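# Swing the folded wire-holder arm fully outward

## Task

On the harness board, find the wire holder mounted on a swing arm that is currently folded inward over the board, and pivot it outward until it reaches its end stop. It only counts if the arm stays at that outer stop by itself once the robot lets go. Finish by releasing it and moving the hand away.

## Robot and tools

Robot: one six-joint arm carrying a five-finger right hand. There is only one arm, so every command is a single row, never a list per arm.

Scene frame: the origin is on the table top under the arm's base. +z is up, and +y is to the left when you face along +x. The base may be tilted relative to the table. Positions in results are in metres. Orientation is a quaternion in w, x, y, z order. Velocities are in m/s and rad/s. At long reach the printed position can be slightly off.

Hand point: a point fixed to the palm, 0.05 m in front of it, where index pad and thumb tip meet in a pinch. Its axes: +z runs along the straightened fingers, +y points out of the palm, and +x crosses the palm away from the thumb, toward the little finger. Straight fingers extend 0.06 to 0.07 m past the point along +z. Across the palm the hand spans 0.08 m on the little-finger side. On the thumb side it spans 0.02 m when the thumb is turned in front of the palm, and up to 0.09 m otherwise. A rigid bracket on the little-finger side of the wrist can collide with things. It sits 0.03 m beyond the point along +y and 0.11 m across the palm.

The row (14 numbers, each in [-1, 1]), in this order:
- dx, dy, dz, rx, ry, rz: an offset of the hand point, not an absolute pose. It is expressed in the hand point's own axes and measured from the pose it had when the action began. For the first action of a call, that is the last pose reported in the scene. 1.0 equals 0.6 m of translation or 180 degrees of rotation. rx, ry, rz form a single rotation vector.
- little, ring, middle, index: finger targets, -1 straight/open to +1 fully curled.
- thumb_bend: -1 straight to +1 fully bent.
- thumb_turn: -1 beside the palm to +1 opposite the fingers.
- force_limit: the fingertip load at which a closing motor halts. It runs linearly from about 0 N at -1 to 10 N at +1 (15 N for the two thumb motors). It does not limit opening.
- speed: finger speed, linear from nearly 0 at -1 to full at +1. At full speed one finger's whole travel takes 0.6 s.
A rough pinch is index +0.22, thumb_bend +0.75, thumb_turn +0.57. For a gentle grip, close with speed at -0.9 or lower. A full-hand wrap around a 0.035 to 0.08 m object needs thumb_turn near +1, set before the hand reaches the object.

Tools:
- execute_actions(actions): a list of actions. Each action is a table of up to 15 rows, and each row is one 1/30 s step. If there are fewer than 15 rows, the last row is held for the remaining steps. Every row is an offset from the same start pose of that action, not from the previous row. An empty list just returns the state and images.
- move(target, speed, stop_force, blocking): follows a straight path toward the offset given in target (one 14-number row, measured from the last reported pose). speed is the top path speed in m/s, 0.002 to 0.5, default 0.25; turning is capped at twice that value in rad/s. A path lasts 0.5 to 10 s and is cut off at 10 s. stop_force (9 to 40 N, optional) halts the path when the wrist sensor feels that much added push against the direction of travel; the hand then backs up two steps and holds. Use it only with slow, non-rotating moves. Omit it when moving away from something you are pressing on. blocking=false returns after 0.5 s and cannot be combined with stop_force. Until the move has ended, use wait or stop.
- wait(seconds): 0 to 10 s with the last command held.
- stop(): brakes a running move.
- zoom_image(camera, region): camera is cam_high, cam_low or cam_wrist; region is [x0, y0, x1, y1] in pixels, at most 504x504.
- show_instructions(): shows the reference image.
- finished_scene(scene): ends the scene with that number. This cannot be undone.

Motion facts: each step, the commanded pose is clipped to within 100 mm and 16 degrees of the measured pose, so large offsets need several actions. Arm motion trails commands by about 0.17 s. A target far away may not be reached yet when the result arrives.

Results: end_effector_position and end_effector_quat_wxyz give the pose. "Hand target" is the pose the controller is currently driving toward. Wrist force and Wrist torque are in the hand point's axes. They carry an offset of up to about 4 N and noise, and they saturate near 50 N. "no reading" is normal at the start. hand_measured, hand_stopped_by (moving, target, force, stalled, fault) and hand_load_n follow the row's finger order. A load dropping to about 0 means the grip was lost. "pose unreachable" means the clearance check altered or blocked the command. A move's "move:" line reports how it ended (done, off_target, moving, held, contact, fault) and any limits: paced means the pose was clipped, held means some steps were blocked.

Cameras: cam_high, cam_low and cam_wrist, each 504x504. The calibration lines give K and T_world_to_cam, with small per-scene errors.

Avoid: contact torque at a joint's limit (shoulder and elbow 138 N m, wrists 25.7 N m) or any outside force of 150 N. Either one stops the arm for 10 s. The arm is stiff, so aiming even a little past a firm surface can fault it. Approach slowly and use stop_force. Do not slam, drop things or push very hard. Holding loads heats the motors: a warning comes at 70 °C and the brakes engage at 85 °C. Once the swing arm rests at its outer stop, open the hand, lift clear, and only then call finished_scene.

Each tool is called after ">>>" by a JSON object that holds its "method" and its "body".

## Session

>>> {"method": "execute_actions", "body": {"actions": []}}

Scene clock: 0.00 s.
end_effector_position=(+0.7870, -0.0443, +0.3600) hand_measured=(-1.000, -1.000, -1.000, -1.000, -1.000, -1.000) hand_load_n=(+0.0, +0.0, +0.0, +0.0, +0.0, +0.0) hand_stopped_by=(target, target, target, target, target, target) hand_force_limit=0.00 hand_speed=-0.80 end_effector_quat_wxyz=(+0.029, +0.741, +0.335, +0.581) end_effector_velocity=(-0.000, +0.000, -0.000) end_effector_angular_velocity=(+0.000, -0.000, +0.001)
Joint positions: [-0.082 -1.176  1.319  0.249  1.488  0.444]
Joint velocities: [ 0.  0.  0. -0. -0. -0.]
Motor temperatures (°C, as the motors report them): [24 23 23 29 28 31]
Wrist force (N, on the end effector, along its own x y z axes, offset not removed): no reading
Wrist torque (N m, same axes, about the end effector's origin, offset not removed): no reading
Hand target: +0.787, -0.044, +0.360; +0.029, +0.741, +0.335, +0.581
camera_calibration (this result's frames):
cam_wrist: T_world_to_cam=[[0.453579, -0.823991, 0.339566, -0.512079], [-0.597495, -0.563857, -0.570144, 0.652173], [0.66126, 0.0557169, -0.748085, -0.11583], [0, 0, 0, 1]] pos_world=[0.698533, -0.0477624, 0.459066]

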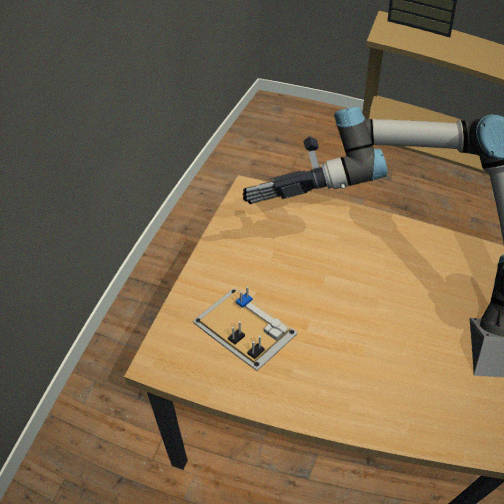

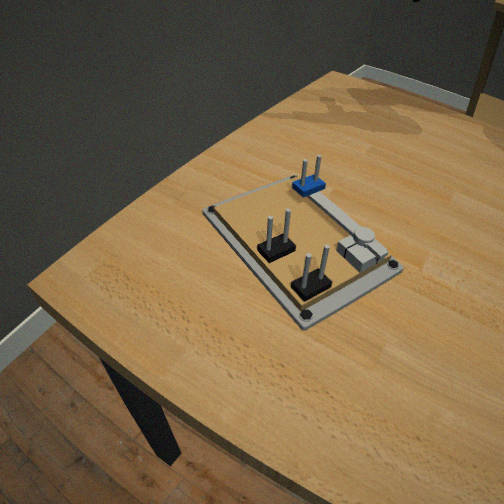

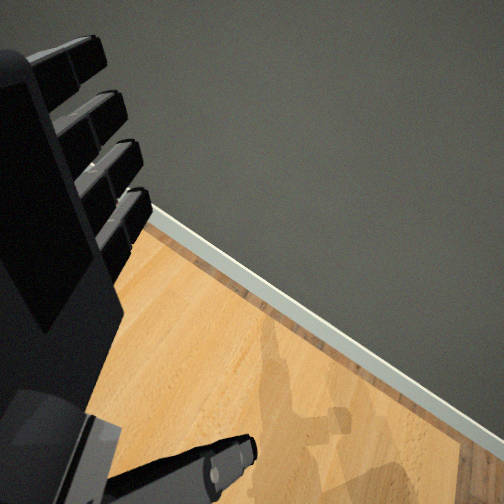

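>>> {"method": "zoom_image", "body": {"camera": "cam_low", "region": [190, 140, 420, 340]}}

>>> {"method": "zoom_image", "body": {"camera": "cam_high", "region": [180, 270, 310, 380]}}

>>> {"method": "zoom_image", "body": {"camera": "cam_low", "region": [280, 145, 410, 285]}}

Region (190, 140, 420, 340) of cam_low's 504x504 image, scaled by 2.191, with more detail than that image has; it fills the top 438 rows of this view, and the rest is white.

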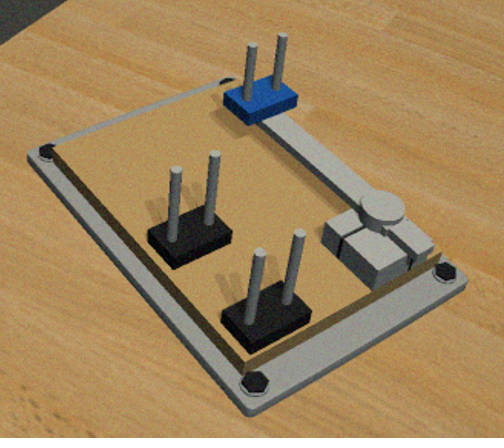

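Region (180, 270, 310, 380) of cam_high's 504x504 image, scaled by 3.877, with more detail than that image has; it fills the top 426 rows of this view, and the rest is white.

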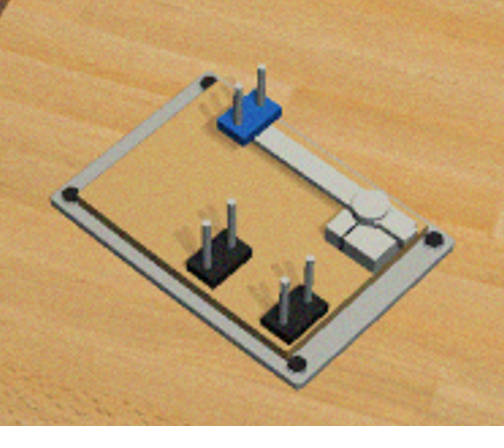

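Region (280, 145, 410, 285) of cam_low's 504x504 image, scaled by 3.600, with more detail than that image has; it fills the left 468 columns of this view, and the rest is white.

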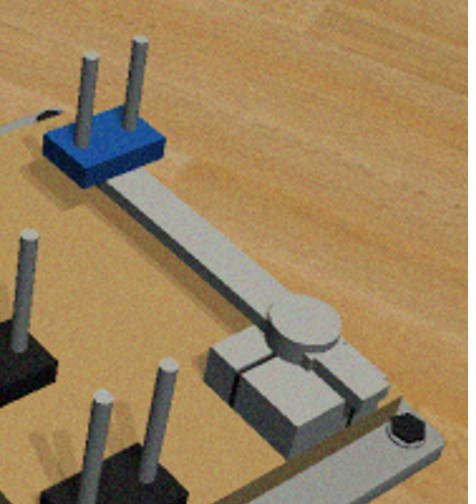

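>>> {"method": "move", "body": {"target": [-0.1563, -0.3838, 0.2138, -0.1510, -0.0431, 0.2024, -1, -1, -1, -0.1, -1, 1, 1, 1], "speed": 0.4}}

Scene clock: 9.03 s.
end_effector_position=(+0.7844, +0.1285, +0.1404) hand_measured=(-1.000, -1.000, -1.000, -0.100, -1.000, +1.000) hand_load_n=(+0.0, +0.0, +0.0, +0.0, +0.0, +0.0) hand_stopped_by=(target, target, target, target, target, target) hand_force_limit=1.00 hand_speed=1.00 end_effector_quat_wxyz=(+0.040, +0.817, -0.056, +0.573) end_effector_velocity=(+0.001, +0.002, -0.002) end_effector_angular_velocity=(+0.003, +0.002, -0.007)
Joint positions: [ 0.148 -0.697  1.352 -0.495  2.133  1.098]
Joint velocities: [ 0.002  0.009 -0.011  0.002  0.009  0.006]
Motor temperatures (°C, as the motors report them): [24 23 23 29 28 31]
Wrist force (N, on the end effector, along its own x y z axes, offset not removed): [-0.2 0.0 0.2]
Wrist torque (N m, same axes, about the end effector's origin, offset not removed): [-0.07 0.09 -0.18]
Hand target: +0.785, +0.129, +0.140; +0.040, +0.817, -0.056, +0.572
Off the commanded pose: 0.001 m, 0 deg.
move: done
camera_calibration (this result's frames):
cam_wrist: T_world_to_cam=[[-0.168435, -0.980588, -0.100379, 0.275886], [-0.772538, 0.194571, -0.604424, 0.667518], [0.612221, -0.0242596, -0.790314, -0.233334], [0, 0, 0, 1]] pos_world=[0.705004, 0.134991, 0.24675]

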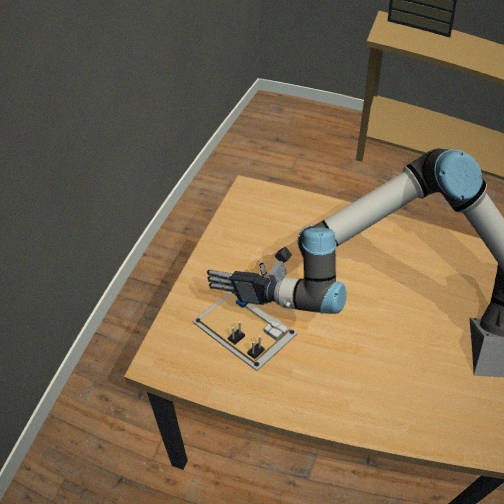

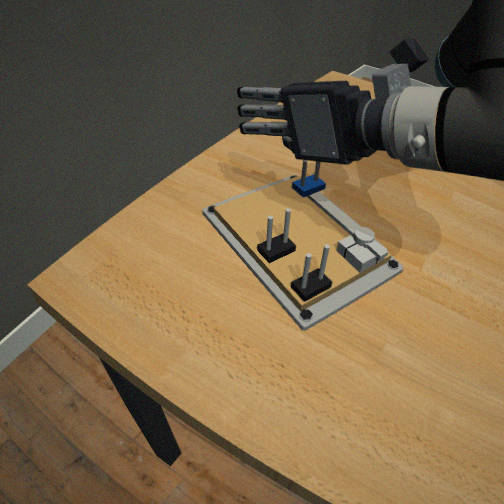

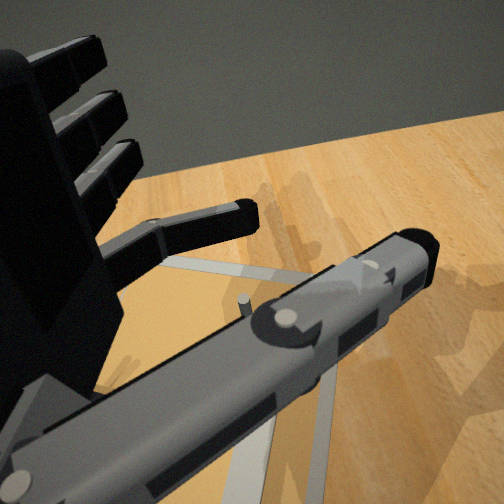

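>>> {"method": "execute_actions", "body": {"actions": []}}

Scene clock: 10.27 s.
end_effector_position=(+0.7845, +0.1287, +0.1402) hand_measured=(-1.000, -1.000, -1.000, -0.100, -1.000, +1.000) hand_load_n=(+0.0, +0.0, +0.0, +0.0, +0.0, +0.0) hand_stopped_by=(target, target, target, target, target, target) hand_force_limit=1.00 hand_speed=1.00 end_effector_quat_wxyz=(+0.040, +0.817, -0.056, +0.572) end_effector_velocity=(+0.000, -0.000, -0.000) end_effector_angular_velocity=(+0.000, +0.000, -0.000)
Joint positions: [ 0.148 -0.696  1.351 -0.495  2.135  1.099]
Joint velocities: [-0.  0. -0.  0. -0.  0.]
Motor temperatures (°C, as the motors report them): [24 23 23 29 28 31]
Wrist force (N, on the end effector, along its own x y z axes, offset not removed): [0.8 -1.2 1.1]
Wrist torque (N m, same axes, about the end effector's origin, offset not removed): [-0.30 0.01 -0.14]
Hand target: +0.785, +0.129, +0.140; +0.040, +0.817, -0.056, +0.572
Off the commanded pose: 0.000 m, 0 deg.
camera_calibration (this result's frames):
cam_wrist: T_world_to_cam=[[-0.169568, -0.980361, -0.100696, 0.276959], [-0.77256, 0.195669, -0.60404, 0.667241], [0.61188, -0.0246317, -0.790567, -0.233233], [0, 0, 0, 1]] pos_world=[0.705158, 0.135216, 0.246542]

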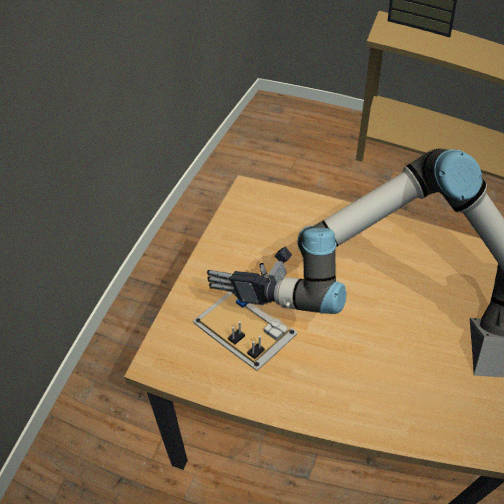

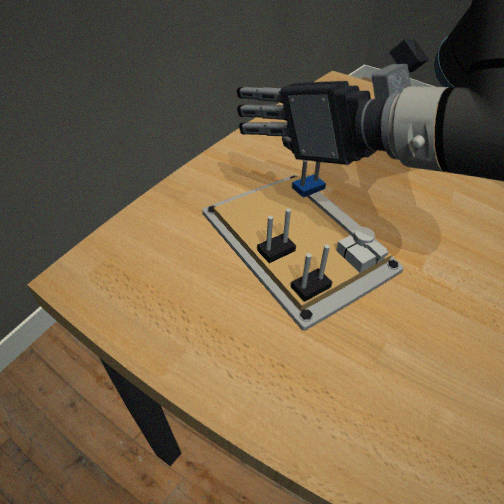

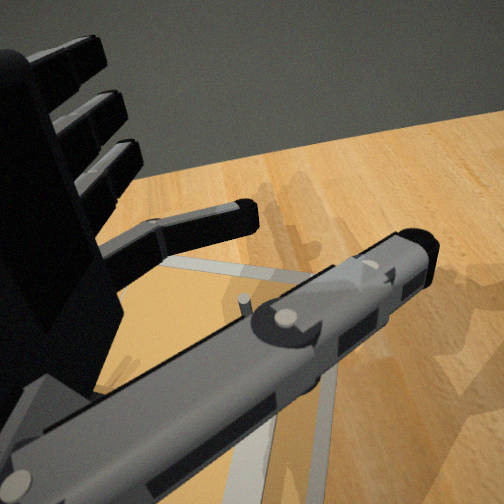

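>>> {"method": "zoom_image", "body": {"camera": "cam_wrist", "region": [140, 180, 400, 440]}}

>>> {"method": "zoom_image", "body": {"camera": "cam_low", "region": [190, 120, 430, 340]}}

Region (140, 180, 400, 440) of cam_wrist's 504x504 image, scaled by 1.938, with more detail than that image has.

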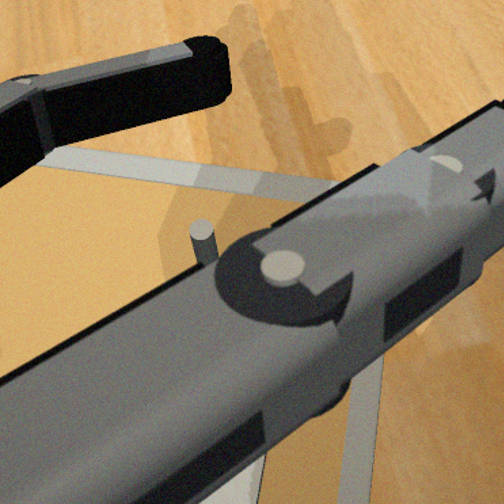

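Region (190, 120, 430, 340) of cam_low's 504x504 image, scaled by 2.100, with more detail than that image has; it fills the top 462 rows of this view, and the rest is white.

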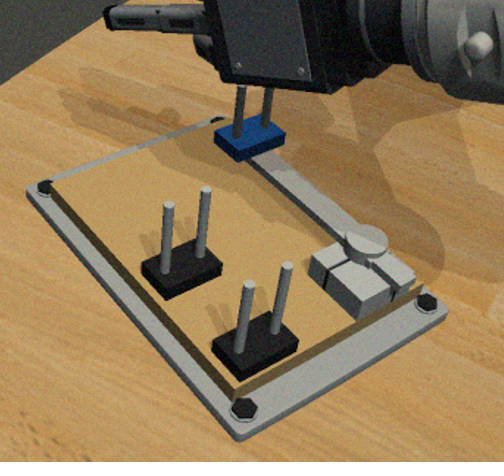

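>>> {"method": "zoom_image", "body": {"camera": "cam_wrist", "region": [180, 340, 380, 504]}}

Region (180, 340, 380, 504) of cam_wrist's 504x504 image, scaled by 2.520, with more detail than that image has; it fills the top 413 rows of this view, and the rest is white.

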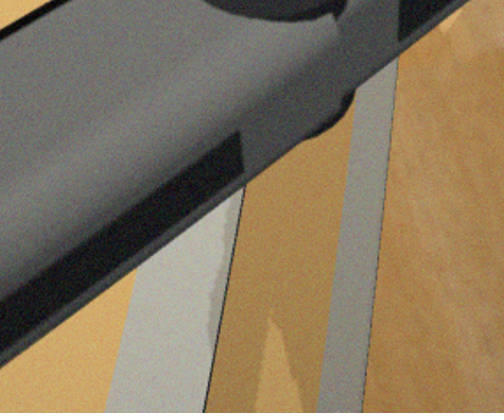

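>>> {"method": "move", "body": {"target": [-0.0853, 0.0100, 0.0444, 0, 0, 0, -1, -1, -1, -0.1, -1, 1, 1, 1], "speed": 0.12}}

Scene clock: 20.60 s.
end_effector_position=(+0.7912, +0.1218, +0.0832) hand_measured=(-1.000, -1.000, -1.000, -0.100, -1.000, +1.000) hand_load_n=(+0.0, +0.0, +0.0, +0.0, +0.0, +0.0) hand_stopped_by=(target, target, target, target, target, target) hand_force_limit=1.00 hand_speed=1.00 end_effector_quat_wxyz=(+0.040, +0.817, -0.056, +0.572) end_effector_velocity=(+0.000, -0.000, -0.003) end_effector_angular_velocity=(-0.000, +0.001, -0.001)
Joint positions: [ 0.086 -0.643  1.382 -0.585  2.074  1.087]
Joint velocities: [-0.003  0.003  0.    -0.003 -0.001 -0.   ]
Motor temperatures (°C, as the motors report them): [24 23 23 29 28 31]
Wrist force (N, on the end effector, along its own x y z axes, offset not removed): [1.2 -0.3 -0.2]
Wrist torque (N m, same axes, about the end effector's origin, offset not removed): [-0.04 -0.04 -0.08]
Hand target: +0.791, +0.122, +0.083; +0.040, +0.817, -0.056, +0.572
Off the commanded pose: 0.000 m, 0 deg.
move: done
camera_calibration (this result's frames):
cam_wrist: T_world_to_cam=[[-0.16958, -0.980348, -0.100801, 0.265593], [-0.772591, 0.195744, -0.603976, 0.639346], [0.611838, -0.0245437, -0.790603, -0.282432], [0, 0, 0, 1]] pos_world=[0.711795, 0.128294, 0.18963]

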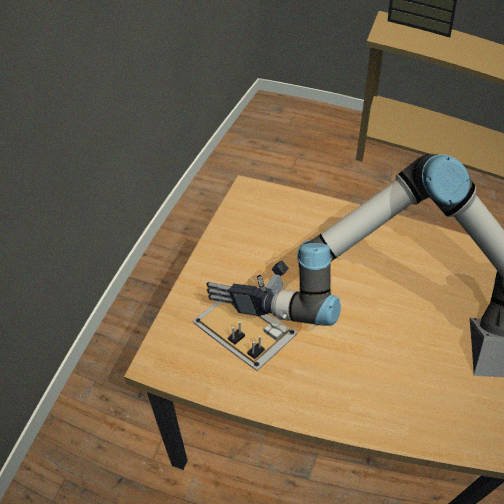

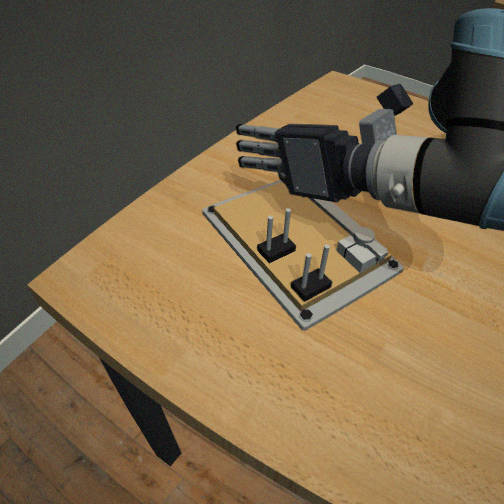

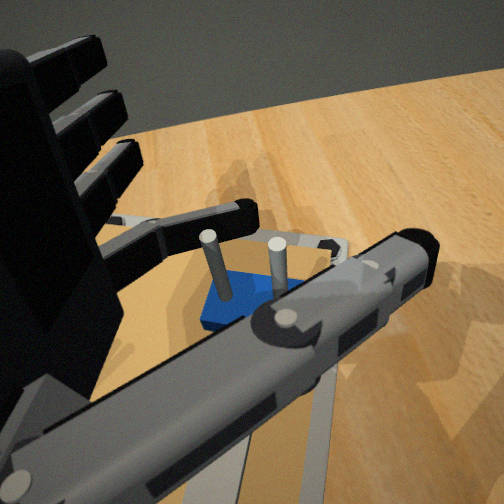

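>>> {"method": "zoom_image", "body": {"camera": "cam_wrist", "region": [100, 180, 360, 360]}}

Region (100, 180, 360, 360) of cam_wrist's 504x504 image, scaled by 1.938, with more detail than that image has; it fills the top 349 rows of this view, and the rest is white.

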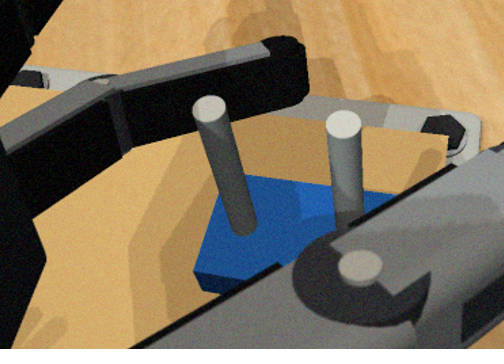

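>>> {"method": "execute_actions", "body": {"actions": [[[0,0.0001,0,0,0,0,-1,-1,-1,-0.1,-1,1,1,1],[0,0.00045,0,0,0,0,-1,-1,-1,-0.1,-1,1,1,1],[-0.00003,0.001,-0.00008,0,0,0,-1,-1,-1,-0.1,-1,1,1,1],[-0.00005,0.00178,-0.00013,0,0,0,-1,-1,-1,-0.1,-1,1,1,1],[-0.00008,0.00277,-0.0002,0,0,0,-1,-1,-1,-0.1,-1,1,1,1],[-0.00011,0.00399,-0.0003,0,0,0,-1,-1,-1,-0.1,-1,1,1,1],[-0.00015,0.00543,-0.00041,0,0,0,-1,-1,-1,-0.1,-1,1,1,1],[-0.00019,0.00709,-0.00053,0,0,0,-1,-1,-1,-0.1,-1,1,1,1],[-0.00025,0.00897,-0.00068,0,0,0,-1,-1,-1,-0.1,-1,1,1,1],[-0.0003,0.01107,-0.00084,0,0,0,-1,-1,-1,-0.1,-1,1,1,1],[-0.00037,0.0134,-0.00101,0,0,0,-1,-1,-1,-0.1,-1,1,1,1],[-0.00044,0.01594,-0.0012,0,0,0,-1,-1,-1,-0.1,-1,1,1,1],[-0.00051,0.01871,-0.00141,0,0,0,-1,-1,-1,-0.1,-1,1,1,1],[-0.00059,0.0217,-0.00164,0,0,0,-1,-1,-1,-0.1,-1,1,1,1],[-0.00068,0.02491,-0.00188,0,0,0,-1,-1,-1,-0.1,-1,1,1,1]],[[-0.00046,0.01682,-0.00127,0,0,0,-1,-1,-1,-0.1,-1,1,1,1],[-0.00056,0.02047,-0.00154,0,0,0,-1,-1,-1,-0.1,-1,1,1,1],[-0.00066,0.02433,-0.00183,0,0,0,-1,-1,-1,-0.1,-1,1,1,1],[-0.00094,0.02837,-0.00259,0,0,0,-1,-1,-1,-0.1,-1,1,1,1],[-0.00132,0.03257,-0.00363,0,0,0,-1,-1,-1,-0.1,-1,1,1,1],[-0.00172,0.03697,-0.00475,0,0,0,-1,-1,-1,-0.1,-1,1,1,1],[-0.00214,0.0416,-0.00591,0,0,0,-1,-1,-1,-0.1,-1,1,1,1],[-0.00259,0.04643,-0.00713,0,0,0,-1,-1,-1,-0.1,-1,1,1,1],[-0.00305,0.05148,-0.0084,0,0,0,-1,-1,-1,-0.1,-1,1,1,1],[-0.00353,0.05675,-0.00973,0,0,0,-1,-1,-1,-0.1,-1,1,1,1],[-0.00403,0.06223,-0.01111,0,0,0,-1,-1,-1,-0.1,-1,1,1,1],[-0.00455,0.06793,-0.01253,0,0,0,-1,-1,-1,-0.1,-1,1,1,1],[-0.00551,0.07323,-0.01518,0,0,0,-1,-1,-1,-0.1,-1,1,1,1],[-0.0068,0.07827,-0.01875,0,0,0,-1,-1,-1,-0.1,-1,1,1,1],[-0.00814,0.08348,-0.02245,0,0,0,-1,-1,-1,-0.1,-1,1,1,1]],[[-0.00588,0.03097,-0.01622,0,0,0,-1,-1,-1,-0.1,-1,1,1,1],[-0.00725,0.03627,-0.01998,0,0,0,-1,-1,-1,-0.1,-1,1,1,1],[-0.00861,0.04158,-0.02374,0,0,0,-1,-1,-1,-0.1,-1,1,1,1],[-0.00997,0.04688,-0.0275,0,0,0,-1,-1,-1,-0.1,-1,1,1,1],[-0.01139,0.05205,-0.0314,0,0,0,-1,-1,-1,-0.1,-1,1,1,1],[-0.01324,0.05593,-0.0365,0,0,0,-1,-1,-1,-0.1,-1,1,1,1],[-0.0151,0.05982,-0.04163,0,0,0,-1,-1,-1,-0.1,-1,1,1,1],[-0.01695,0.06368,-0.04673,0,0,0,-1,-1,-1,-0.1,-1,1,1,1],[-0.01881,0.06757,-0.05184,0,0,0,-1,-1,-1,-0.1,-1,1,1,1],[-0.02066,0.07145,-0.05697,0,0,0,-1,-1,-1,-0.1,-1,1,1,1],[-0.02252,0.07532,-0.06207,0,0,0,-1,-1,-1,-0.1,-1,1,1,1],[-0.02441,0.07893,-0.06731,0,0,0,-1,-1,-1,-0.1,-1,1,1,1],[-0.02661,0.08068,-0.07337,0,0,0,-1,-1,-1,-0.1,-1,1,1,1],[-0.02881,0.08242,-0.07942,0,0,0,-1,-1,-1,-0.1,-1,1,1,1],[-0.03101,0.08417,-0.08548,0,0,0,-1,-1,-1,-0.1,-1,1,1,1]],[[-0.01217,0.0137,-0.03354,0,0,0,-1,-1,-1,-0.1,-1,1,1,1],[-0.01437,0.01543,-0.03961,0,0,0,-1,-1,-1,-0.1,-1,1,1,1],[-0.01656,0.01718,-0.04565,0,0,0,-1,-1,-1,-0.1,-1,1,1,1],[-0.01872,0.0189,-0.05161,0,0,0,-1,-1,-1,-0.1,-1,1,1,1],[-0.02083,0.01978,-0.05744,0,0,0,-1,-1,-1,-0.1,-1,1,1,1],[-0.02289,0.02028,-0.06309,0,0,0,-1,-1,-1,-0.1,-1,1,1,1],[-0.02485,0.02075,-0.06851,0,0,0,-1,-1,-1,-0.1,-1,1,1,1],[-0.02674,0.0212,-0.07373,0,0,0,-1,-1,-1,-0.1,-1,1,1,1],[-0.02854,0.02163,-0.07868,0,0,0,-1,-1,-1,-0.1,-1,1,1,1],[-0.03026,0.02205,-0.08343,0,0,0,-1,-1,-1,-0.1,-1,1,1,1],[-0.03189,0.02245,-0.08792,0,0,0,-1,-1,-1,-0.1,-1,1,1,1],[-0.03344,0.02282,-0.0922,0,0,0,-1,-1,-1,-0.1,-1,1,1,1],[-0.03491,0.02317,-0.09624,0,0,0,-1,-1,-1,-0.1,-1,1,1,1],[-0.0363,0.0235,-0.10007,0,0,0,-1,-1,-1,-0.1,-1,1,1,1],[-0.03759,0.0236,-0.10364,0,0,0,-1,-1,-1,-0.1,-1,1,1,1]],[[-0.00819,0.00133,-0.02259,0,0,0,-1,-1,-1,-0.1,-1,1,1,1],[-0.00925,0.0012,-0.02551,0,0,0,-1,-1,-1,-0.1,-1,1,1,1],[-0.01019,0.0011,-0.02809,0,0,0,-1,-1,-1,-0.1,-1,1,1,1],[-0.01099,0.001,-0.0303,0,0,0,-1,-1,-1,-0.1,-1,1,1,1],[-0.01167,0.00092,-0.03216,0,0,0,-1,-1,-1,-0.1,-1,1,1,1],[-0.01221,0.00087,-0.03365,0,0,0,-1,-1,-1,-0.1,-1,1,1,1],[-0.01262,0.00082,-0.0348,0,0,0,-1,-1,-1,-0.1,-1,1,1,1],[-0.0129,0.00078,-0.03556,0,0,0,-1,-1,-1,-0.1,-1,1,1,1],[-0.01305,0.00077,-0.03599,0,0,0,-1,-1,-1,-0.1,-1,1,1,1],[-0.01305,0.00077,-0.03599,0,0,0,-1,-1,-1,-0.1,-1,1,1,1],[-0.01305,0.00077,-0.03599,0,0,0,-1,-1,-1,-0.1,-1,1,1,1],[-0.01305,0.00077,-0.03599,0,0,0,-1,-1,-1,-0.1,-1,1,1,1],[-0.01305,0.00077,-0.03599,0,0,0,-1,-1,-1,-0.1,-1,1,1,1],[-0.01305,0.00077,-0.03599,0,0,0,-1,-1,-1,-0.1,-1,1,1,1],[-0.01305,0.00077,-0.03599,0,0,0,-1,-1,-1,-0.1,-1,1,1,1]]]}}

Scene clock: 34.77 s.
end_effector_position=(+0.6596, +0.0408, +0.0830) hand_measured=(-1.000, -1.000, -1.000, -0.100, -1.000, +1.000) hand_load_n=(+0.0, +0.0, +0.0, +1.0, +0.0, +0.0) hand_stopped_by=(target, target, target, target, target, target) hand_force_limit=1.00 hand_speed=1.00 end_effector_quat_wxyz=(+0.041, +0.818, -0.058, +0.571) end_effector_velocity=(-0.008, +0.001, +0.000) end_effector_angular_velocity=(-0.000, -0.001, +0.000)
Joint positions: [ 0.004 -0.944  1.901 -0.808  1.996  1.076]
Joint velocities: [ 0.004 -0.007  0.021 -0.014  0.003  0.   ]
Motor temperatures (°C, as the motors report them): [24 23 23 29 28 31]
Wrist force (N, on the end effector, along its own x y z axes, offset not removed): [0.4 -0.1 2.4]
Wrist torque (N m, same axes, about the end effector's origin, offset not removed): [-0.20 0.04 -0.25]
Hand target: +0.659, +0.041, +0.083; +0.041, +0.818, -0.058, +0.571
Off the commanded pose: 0.001 m, 0 deg.
camera_calibration (this result's frames):
cam_wrist: T_world_to_cam=[[-0.172787, -0.979797, -0.100709, 0.165941], [-0.774282, 0.198315, -0.600965, 0.554208], [0.608796, -0.0258619, -0.792905, -0.201865], [0, 0, 0, 1]] pos_world=[0.58068, 0.0474602, 0.189712]

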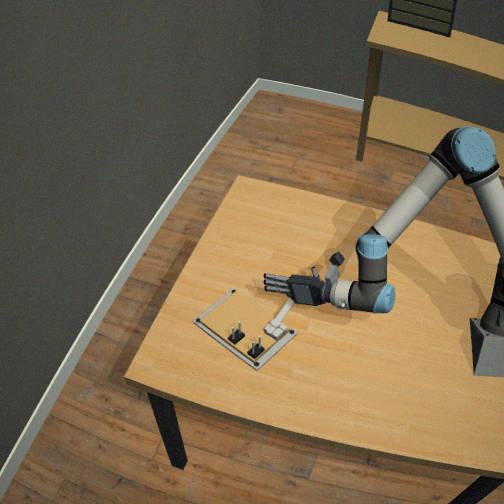

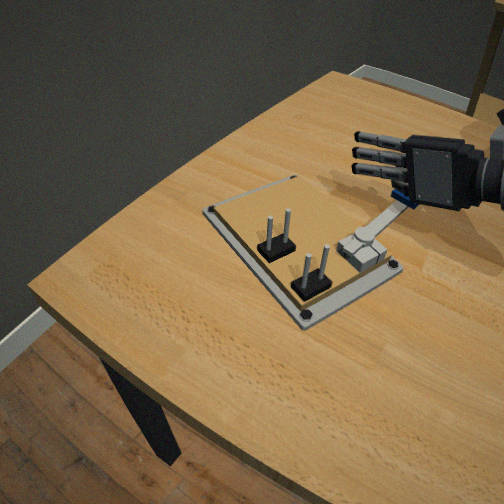

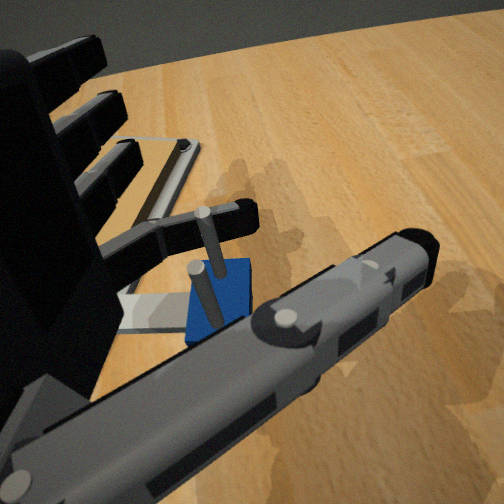

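>>> {"method": "execute_actions", "body": {"actions": [[[-0.0004,0,-0.0011,0,0,0,-1,-1,-1,0.6,-1,1,-0.1,-0.6]],[[0,0,0,0,0,0,-1,-1,-1,0.6,-1,1,-0.1,-0.6]]]}}

Scene clock: 36.07 s.
end_effector_position=(+0.6589, +0.0409, +0.0830) hand_measured=(-1.000, -1.000, -1.000, +0.498, -1.000, +1.000) hand_load_n=(+0.0, +0.0, +0.0, +0.0, +0.0, +0.0) hand_stopped_by=(target, target, target, moving, target, target) hand_force_limit=-0.10 hand_speed=-0.60 end_effector_quat_wxyz=(+0.041, +0.818, -0.058, +0.571) end_effector_velocity=(-0.000, -0.000, -0.000) end_effector_angular_velocity=(-0.000, +0.001, -0.001)
Joint positions: [ 0.004 -0.944  1.903 -0.809  1.997  1.076]
Joint velocities: [ 0.    -0.    -0.     0.     0.001  0.   ]
Motor temperatures (°C, as the motors report them): [24 23 23 29 28 31]
Wrist force (N, on the end effector, along its own x y z axes, offset not removed): [0.0 0.2 0.9]
Wrist torque (N m, same axes, about the end effector's origin, offset not removed): [-0.03 0.08 -0.14]
Hand target: +0.659, +0.041, +0.083; +0.041, +0.818, -0.058, +0.571
Off the commanded pose: 0.000 m, 0 deg.
camera_calibration (this result's frames):
cam_wrist: T_world_to_cam=[[-0.172824, -0.979792, -0.100695, 0.165935], [-0.774279, 0.198336, -0.600962, 0.553645], [0.608789, -0.0258944, -0.792909, -0.201408], [0, 0, 0, 1]] pos_world=[0.579968, 0.0475589, 0.18973]

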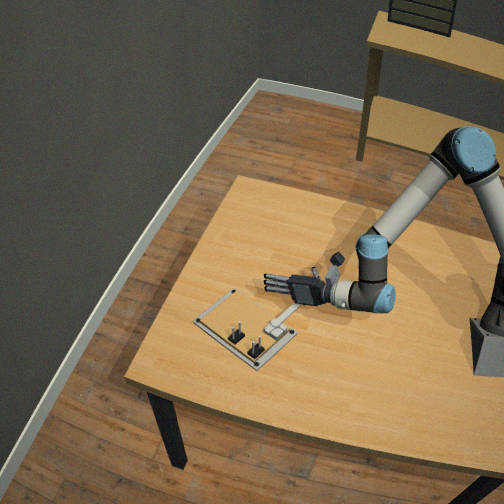

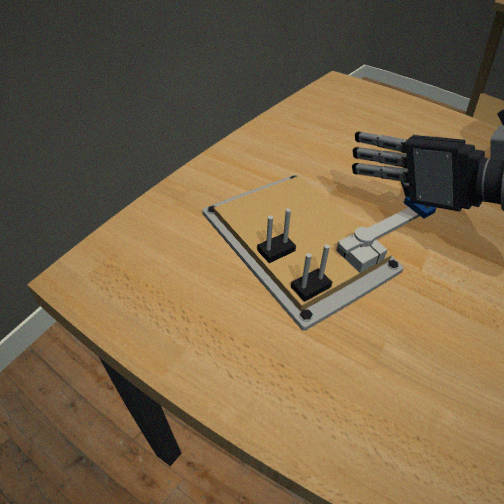

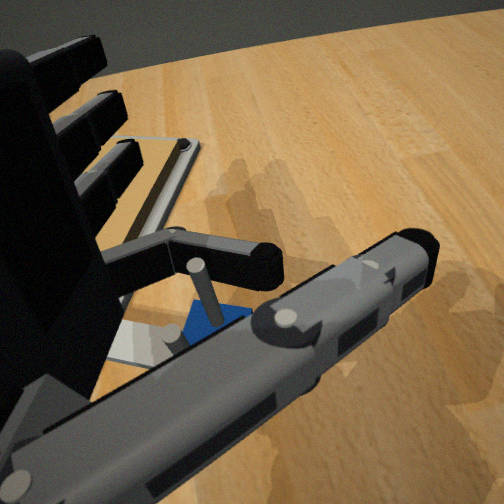

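>>> {"method": "wait", "body": {"seconds": 0.3}}

>>> {"method": "zoom_image", "body": {"camera": "cam_low", "region": [300, 170, 460, 300]}}

>>> {"method": "zoom_image", "body": {"camera": "cam_wrist", "region": [80, 200, 320, 400]}}

Scene clock: 36.57 s.
end_effector_position=(+0.6589, +0.0409, +0.0831) hand_measured=(-1.000, -1.000, -1.000, +0.540, -1.000, +1.000) hand_load_n=(+0.0, +0.0, +0.0, +4.5, +0.0, +0.0) hand_stopped_by=(target, target, target, force, target, target) hand_force_limit=-0.10 hand_speed=-0.60 end_effector_quat_wxyz=(+0.041, +0.818, -0.058, +0.571) end_effector_velocity=(-0.000, +0.000, -0.000) end_effector_angular_velocity=(-0.000, +0.000, +0.000)
Joint positions: [ 0.004 -0.944  1.903 -0.809  1.997  1.076]
Joint velocities: [ 0.  0.  0. -0. -0. -0.]
Motor temperatures (°C, as the motors report them): [24 23 23 29 28 31]
Wrist force (N, on the end effector, along its own x y z axes, offset not removed): [0.4 3.2 8.2]
Wrist torque (N m, same axes, about the end effector's origin, offset not removed): [-0.17 0.14 -0.16]
Hand target: +0.659, +0.041, +0.083; +0.041, +0.818, -0.058, +0.571
Off the commanded pose: 0.000 m, 0 deg.
wait: 0.30 s; at rest from the start
camera_calibration (this result's frames):
cam_wrist: T_world_to_cam=[[-0.172843, -0.979788, -0.100702, 0.165944], [-0.774261, 0.198354, -0.600979, 0.553652], [0.608806, -0.0259049, -0.792896, -0.201423], [0, 0, 0, 1]] pos_world=[0.579981, 0.0475526, 0.189737]

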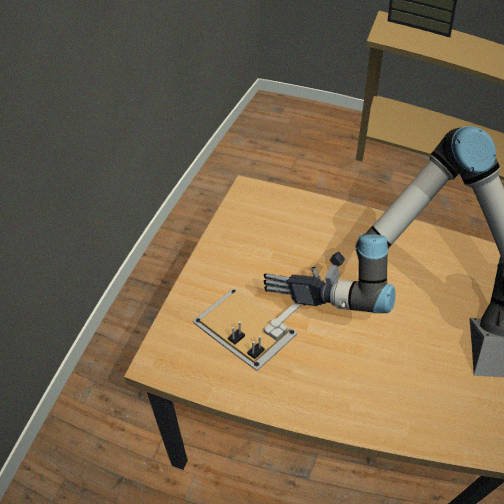

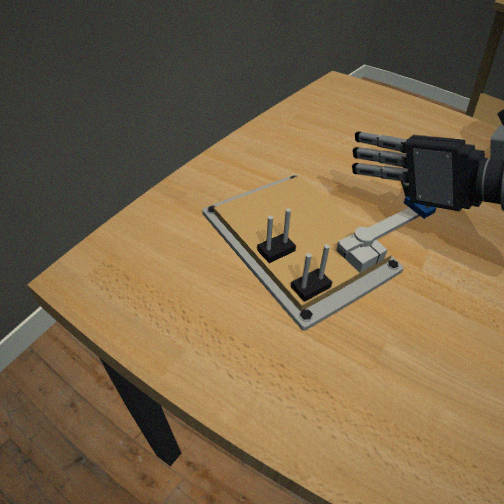

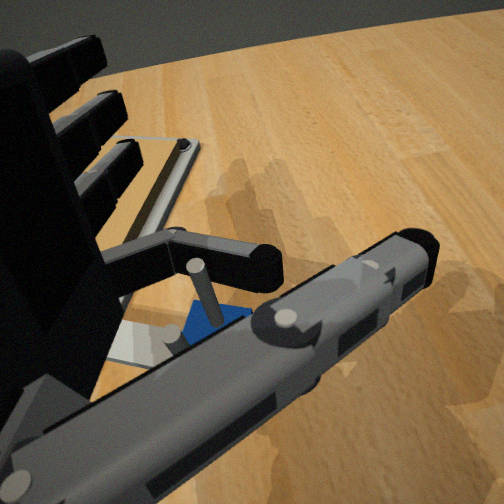

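Region (300, 170, 460, 300) of cam_low's 504x504 image, scaled by 3.150, with more detail than that image has; it fills the top 410 rows of this view, and the rest is white.

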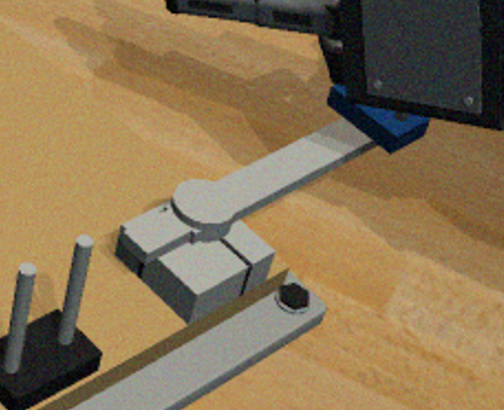

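Region (80, 200, 320, 400) of cam_wrist's 504x504 image, scaled by 2.100, with more detail than that image has.

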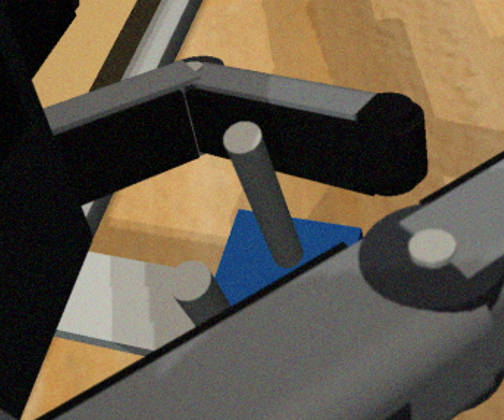

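>>> {"method": "move", "body": {"target": [0.0998, 0, -0.2135, 0, 0, 0, -1, -1, -1, -1, -1, 1, 1, 1], "speed": 0.22}}

Scene clock: 39.27 s.
end_effector_position=(+0.5606, +0.0549, +0.1832) hand_measured=(-1.000, -1.000, -1.000, -1.000, -1.000, +1.000) hand_load_n=(+0.0, +0.0, +0.0, +0.0, +0.0, +0.0) hand_stopped_by=(target, target, target, target, target, target) hand_force_limit=1.00 hand_speed=1.00 end_effector_quat_wxyz=(+0.041, +0.818, -0.058, +0.571) end_effector_velocity=(-0.002, +0.000, +0.002) end_effector_angular_velocity=(+0.000, +0.000, +0.001)
Joint positions: [ 0.209 -1.172  2.048 -0.707  2.199  1.113]
Joint velocities: [ 0.005 -0.004  0.001  0.004  0.004  0.001]
Motor temperatures (°C, as the motors report them): [24 23 23 29 28 31]
Wrist force (N, on the end effector, along its own x y z axes, offset not removed): [0.4 -1.8 0.1]
Wrist torque (N m, same axes, about the end effector's origin, offset not removed): [-0.32 0.02 -0.17]
Hand target: +0.560, +0.055, +0.183; +0.041, +0.818, -0.058, +0.571
Off the commanded pose: 0.000 m, 0 deg.
move: done
camera_calibration (this result's frames):
cam_wrist: T_world_to_cam=[[-0.172824, -0.979827, -0.100358, 0.172739], [-0.774193, 0.198125, -0.601142, 0.534871], [0.608898, -0.0261949, -0.792816, -0.0618414], [0, 0, 0, 1]] pos_world=[0.481602, 0.0616628, 0.28984]

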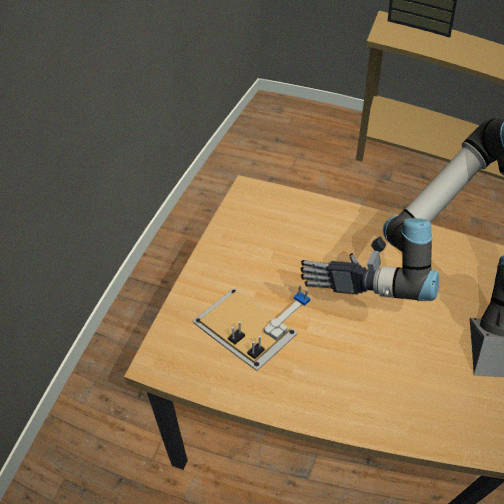

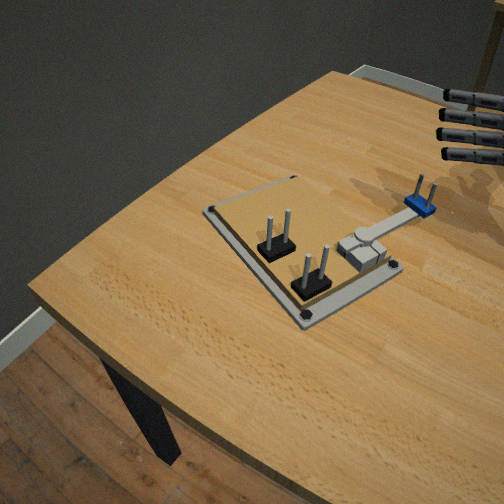

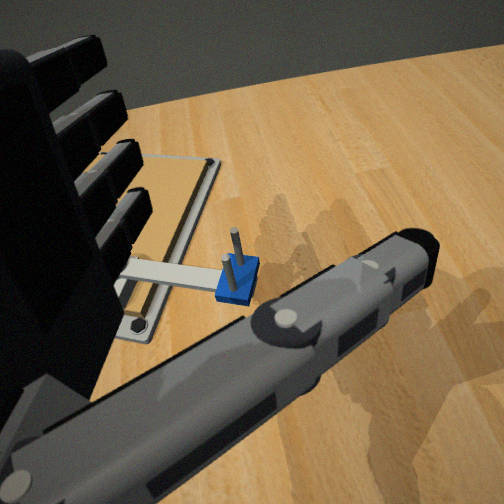

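>>> {"method": "zoom_image", "body": {"camera": "cam_low", "region": [300, 160, 460, 300]}}

Region (300, 160, 460, 300) of cam_low's 504x504 image, scaled by 3.150, with more detail than that image has; it fills the top 441 rows of this view, and the rest is white.

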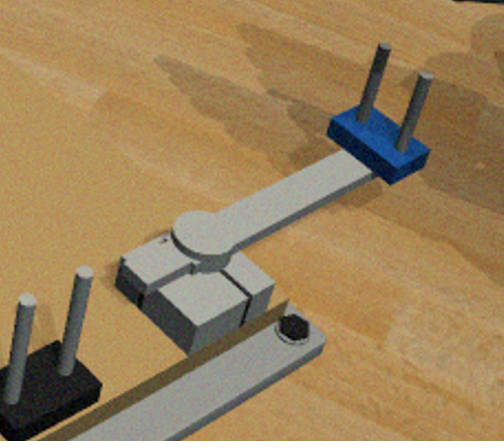

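The arm stayed at its 90° end-stop after I let go, with its tail on the black mark, and the hand is clear.

>>> {"method": "finished_scene", "body": {"scene": 2}}

The scene is finished: the task was done.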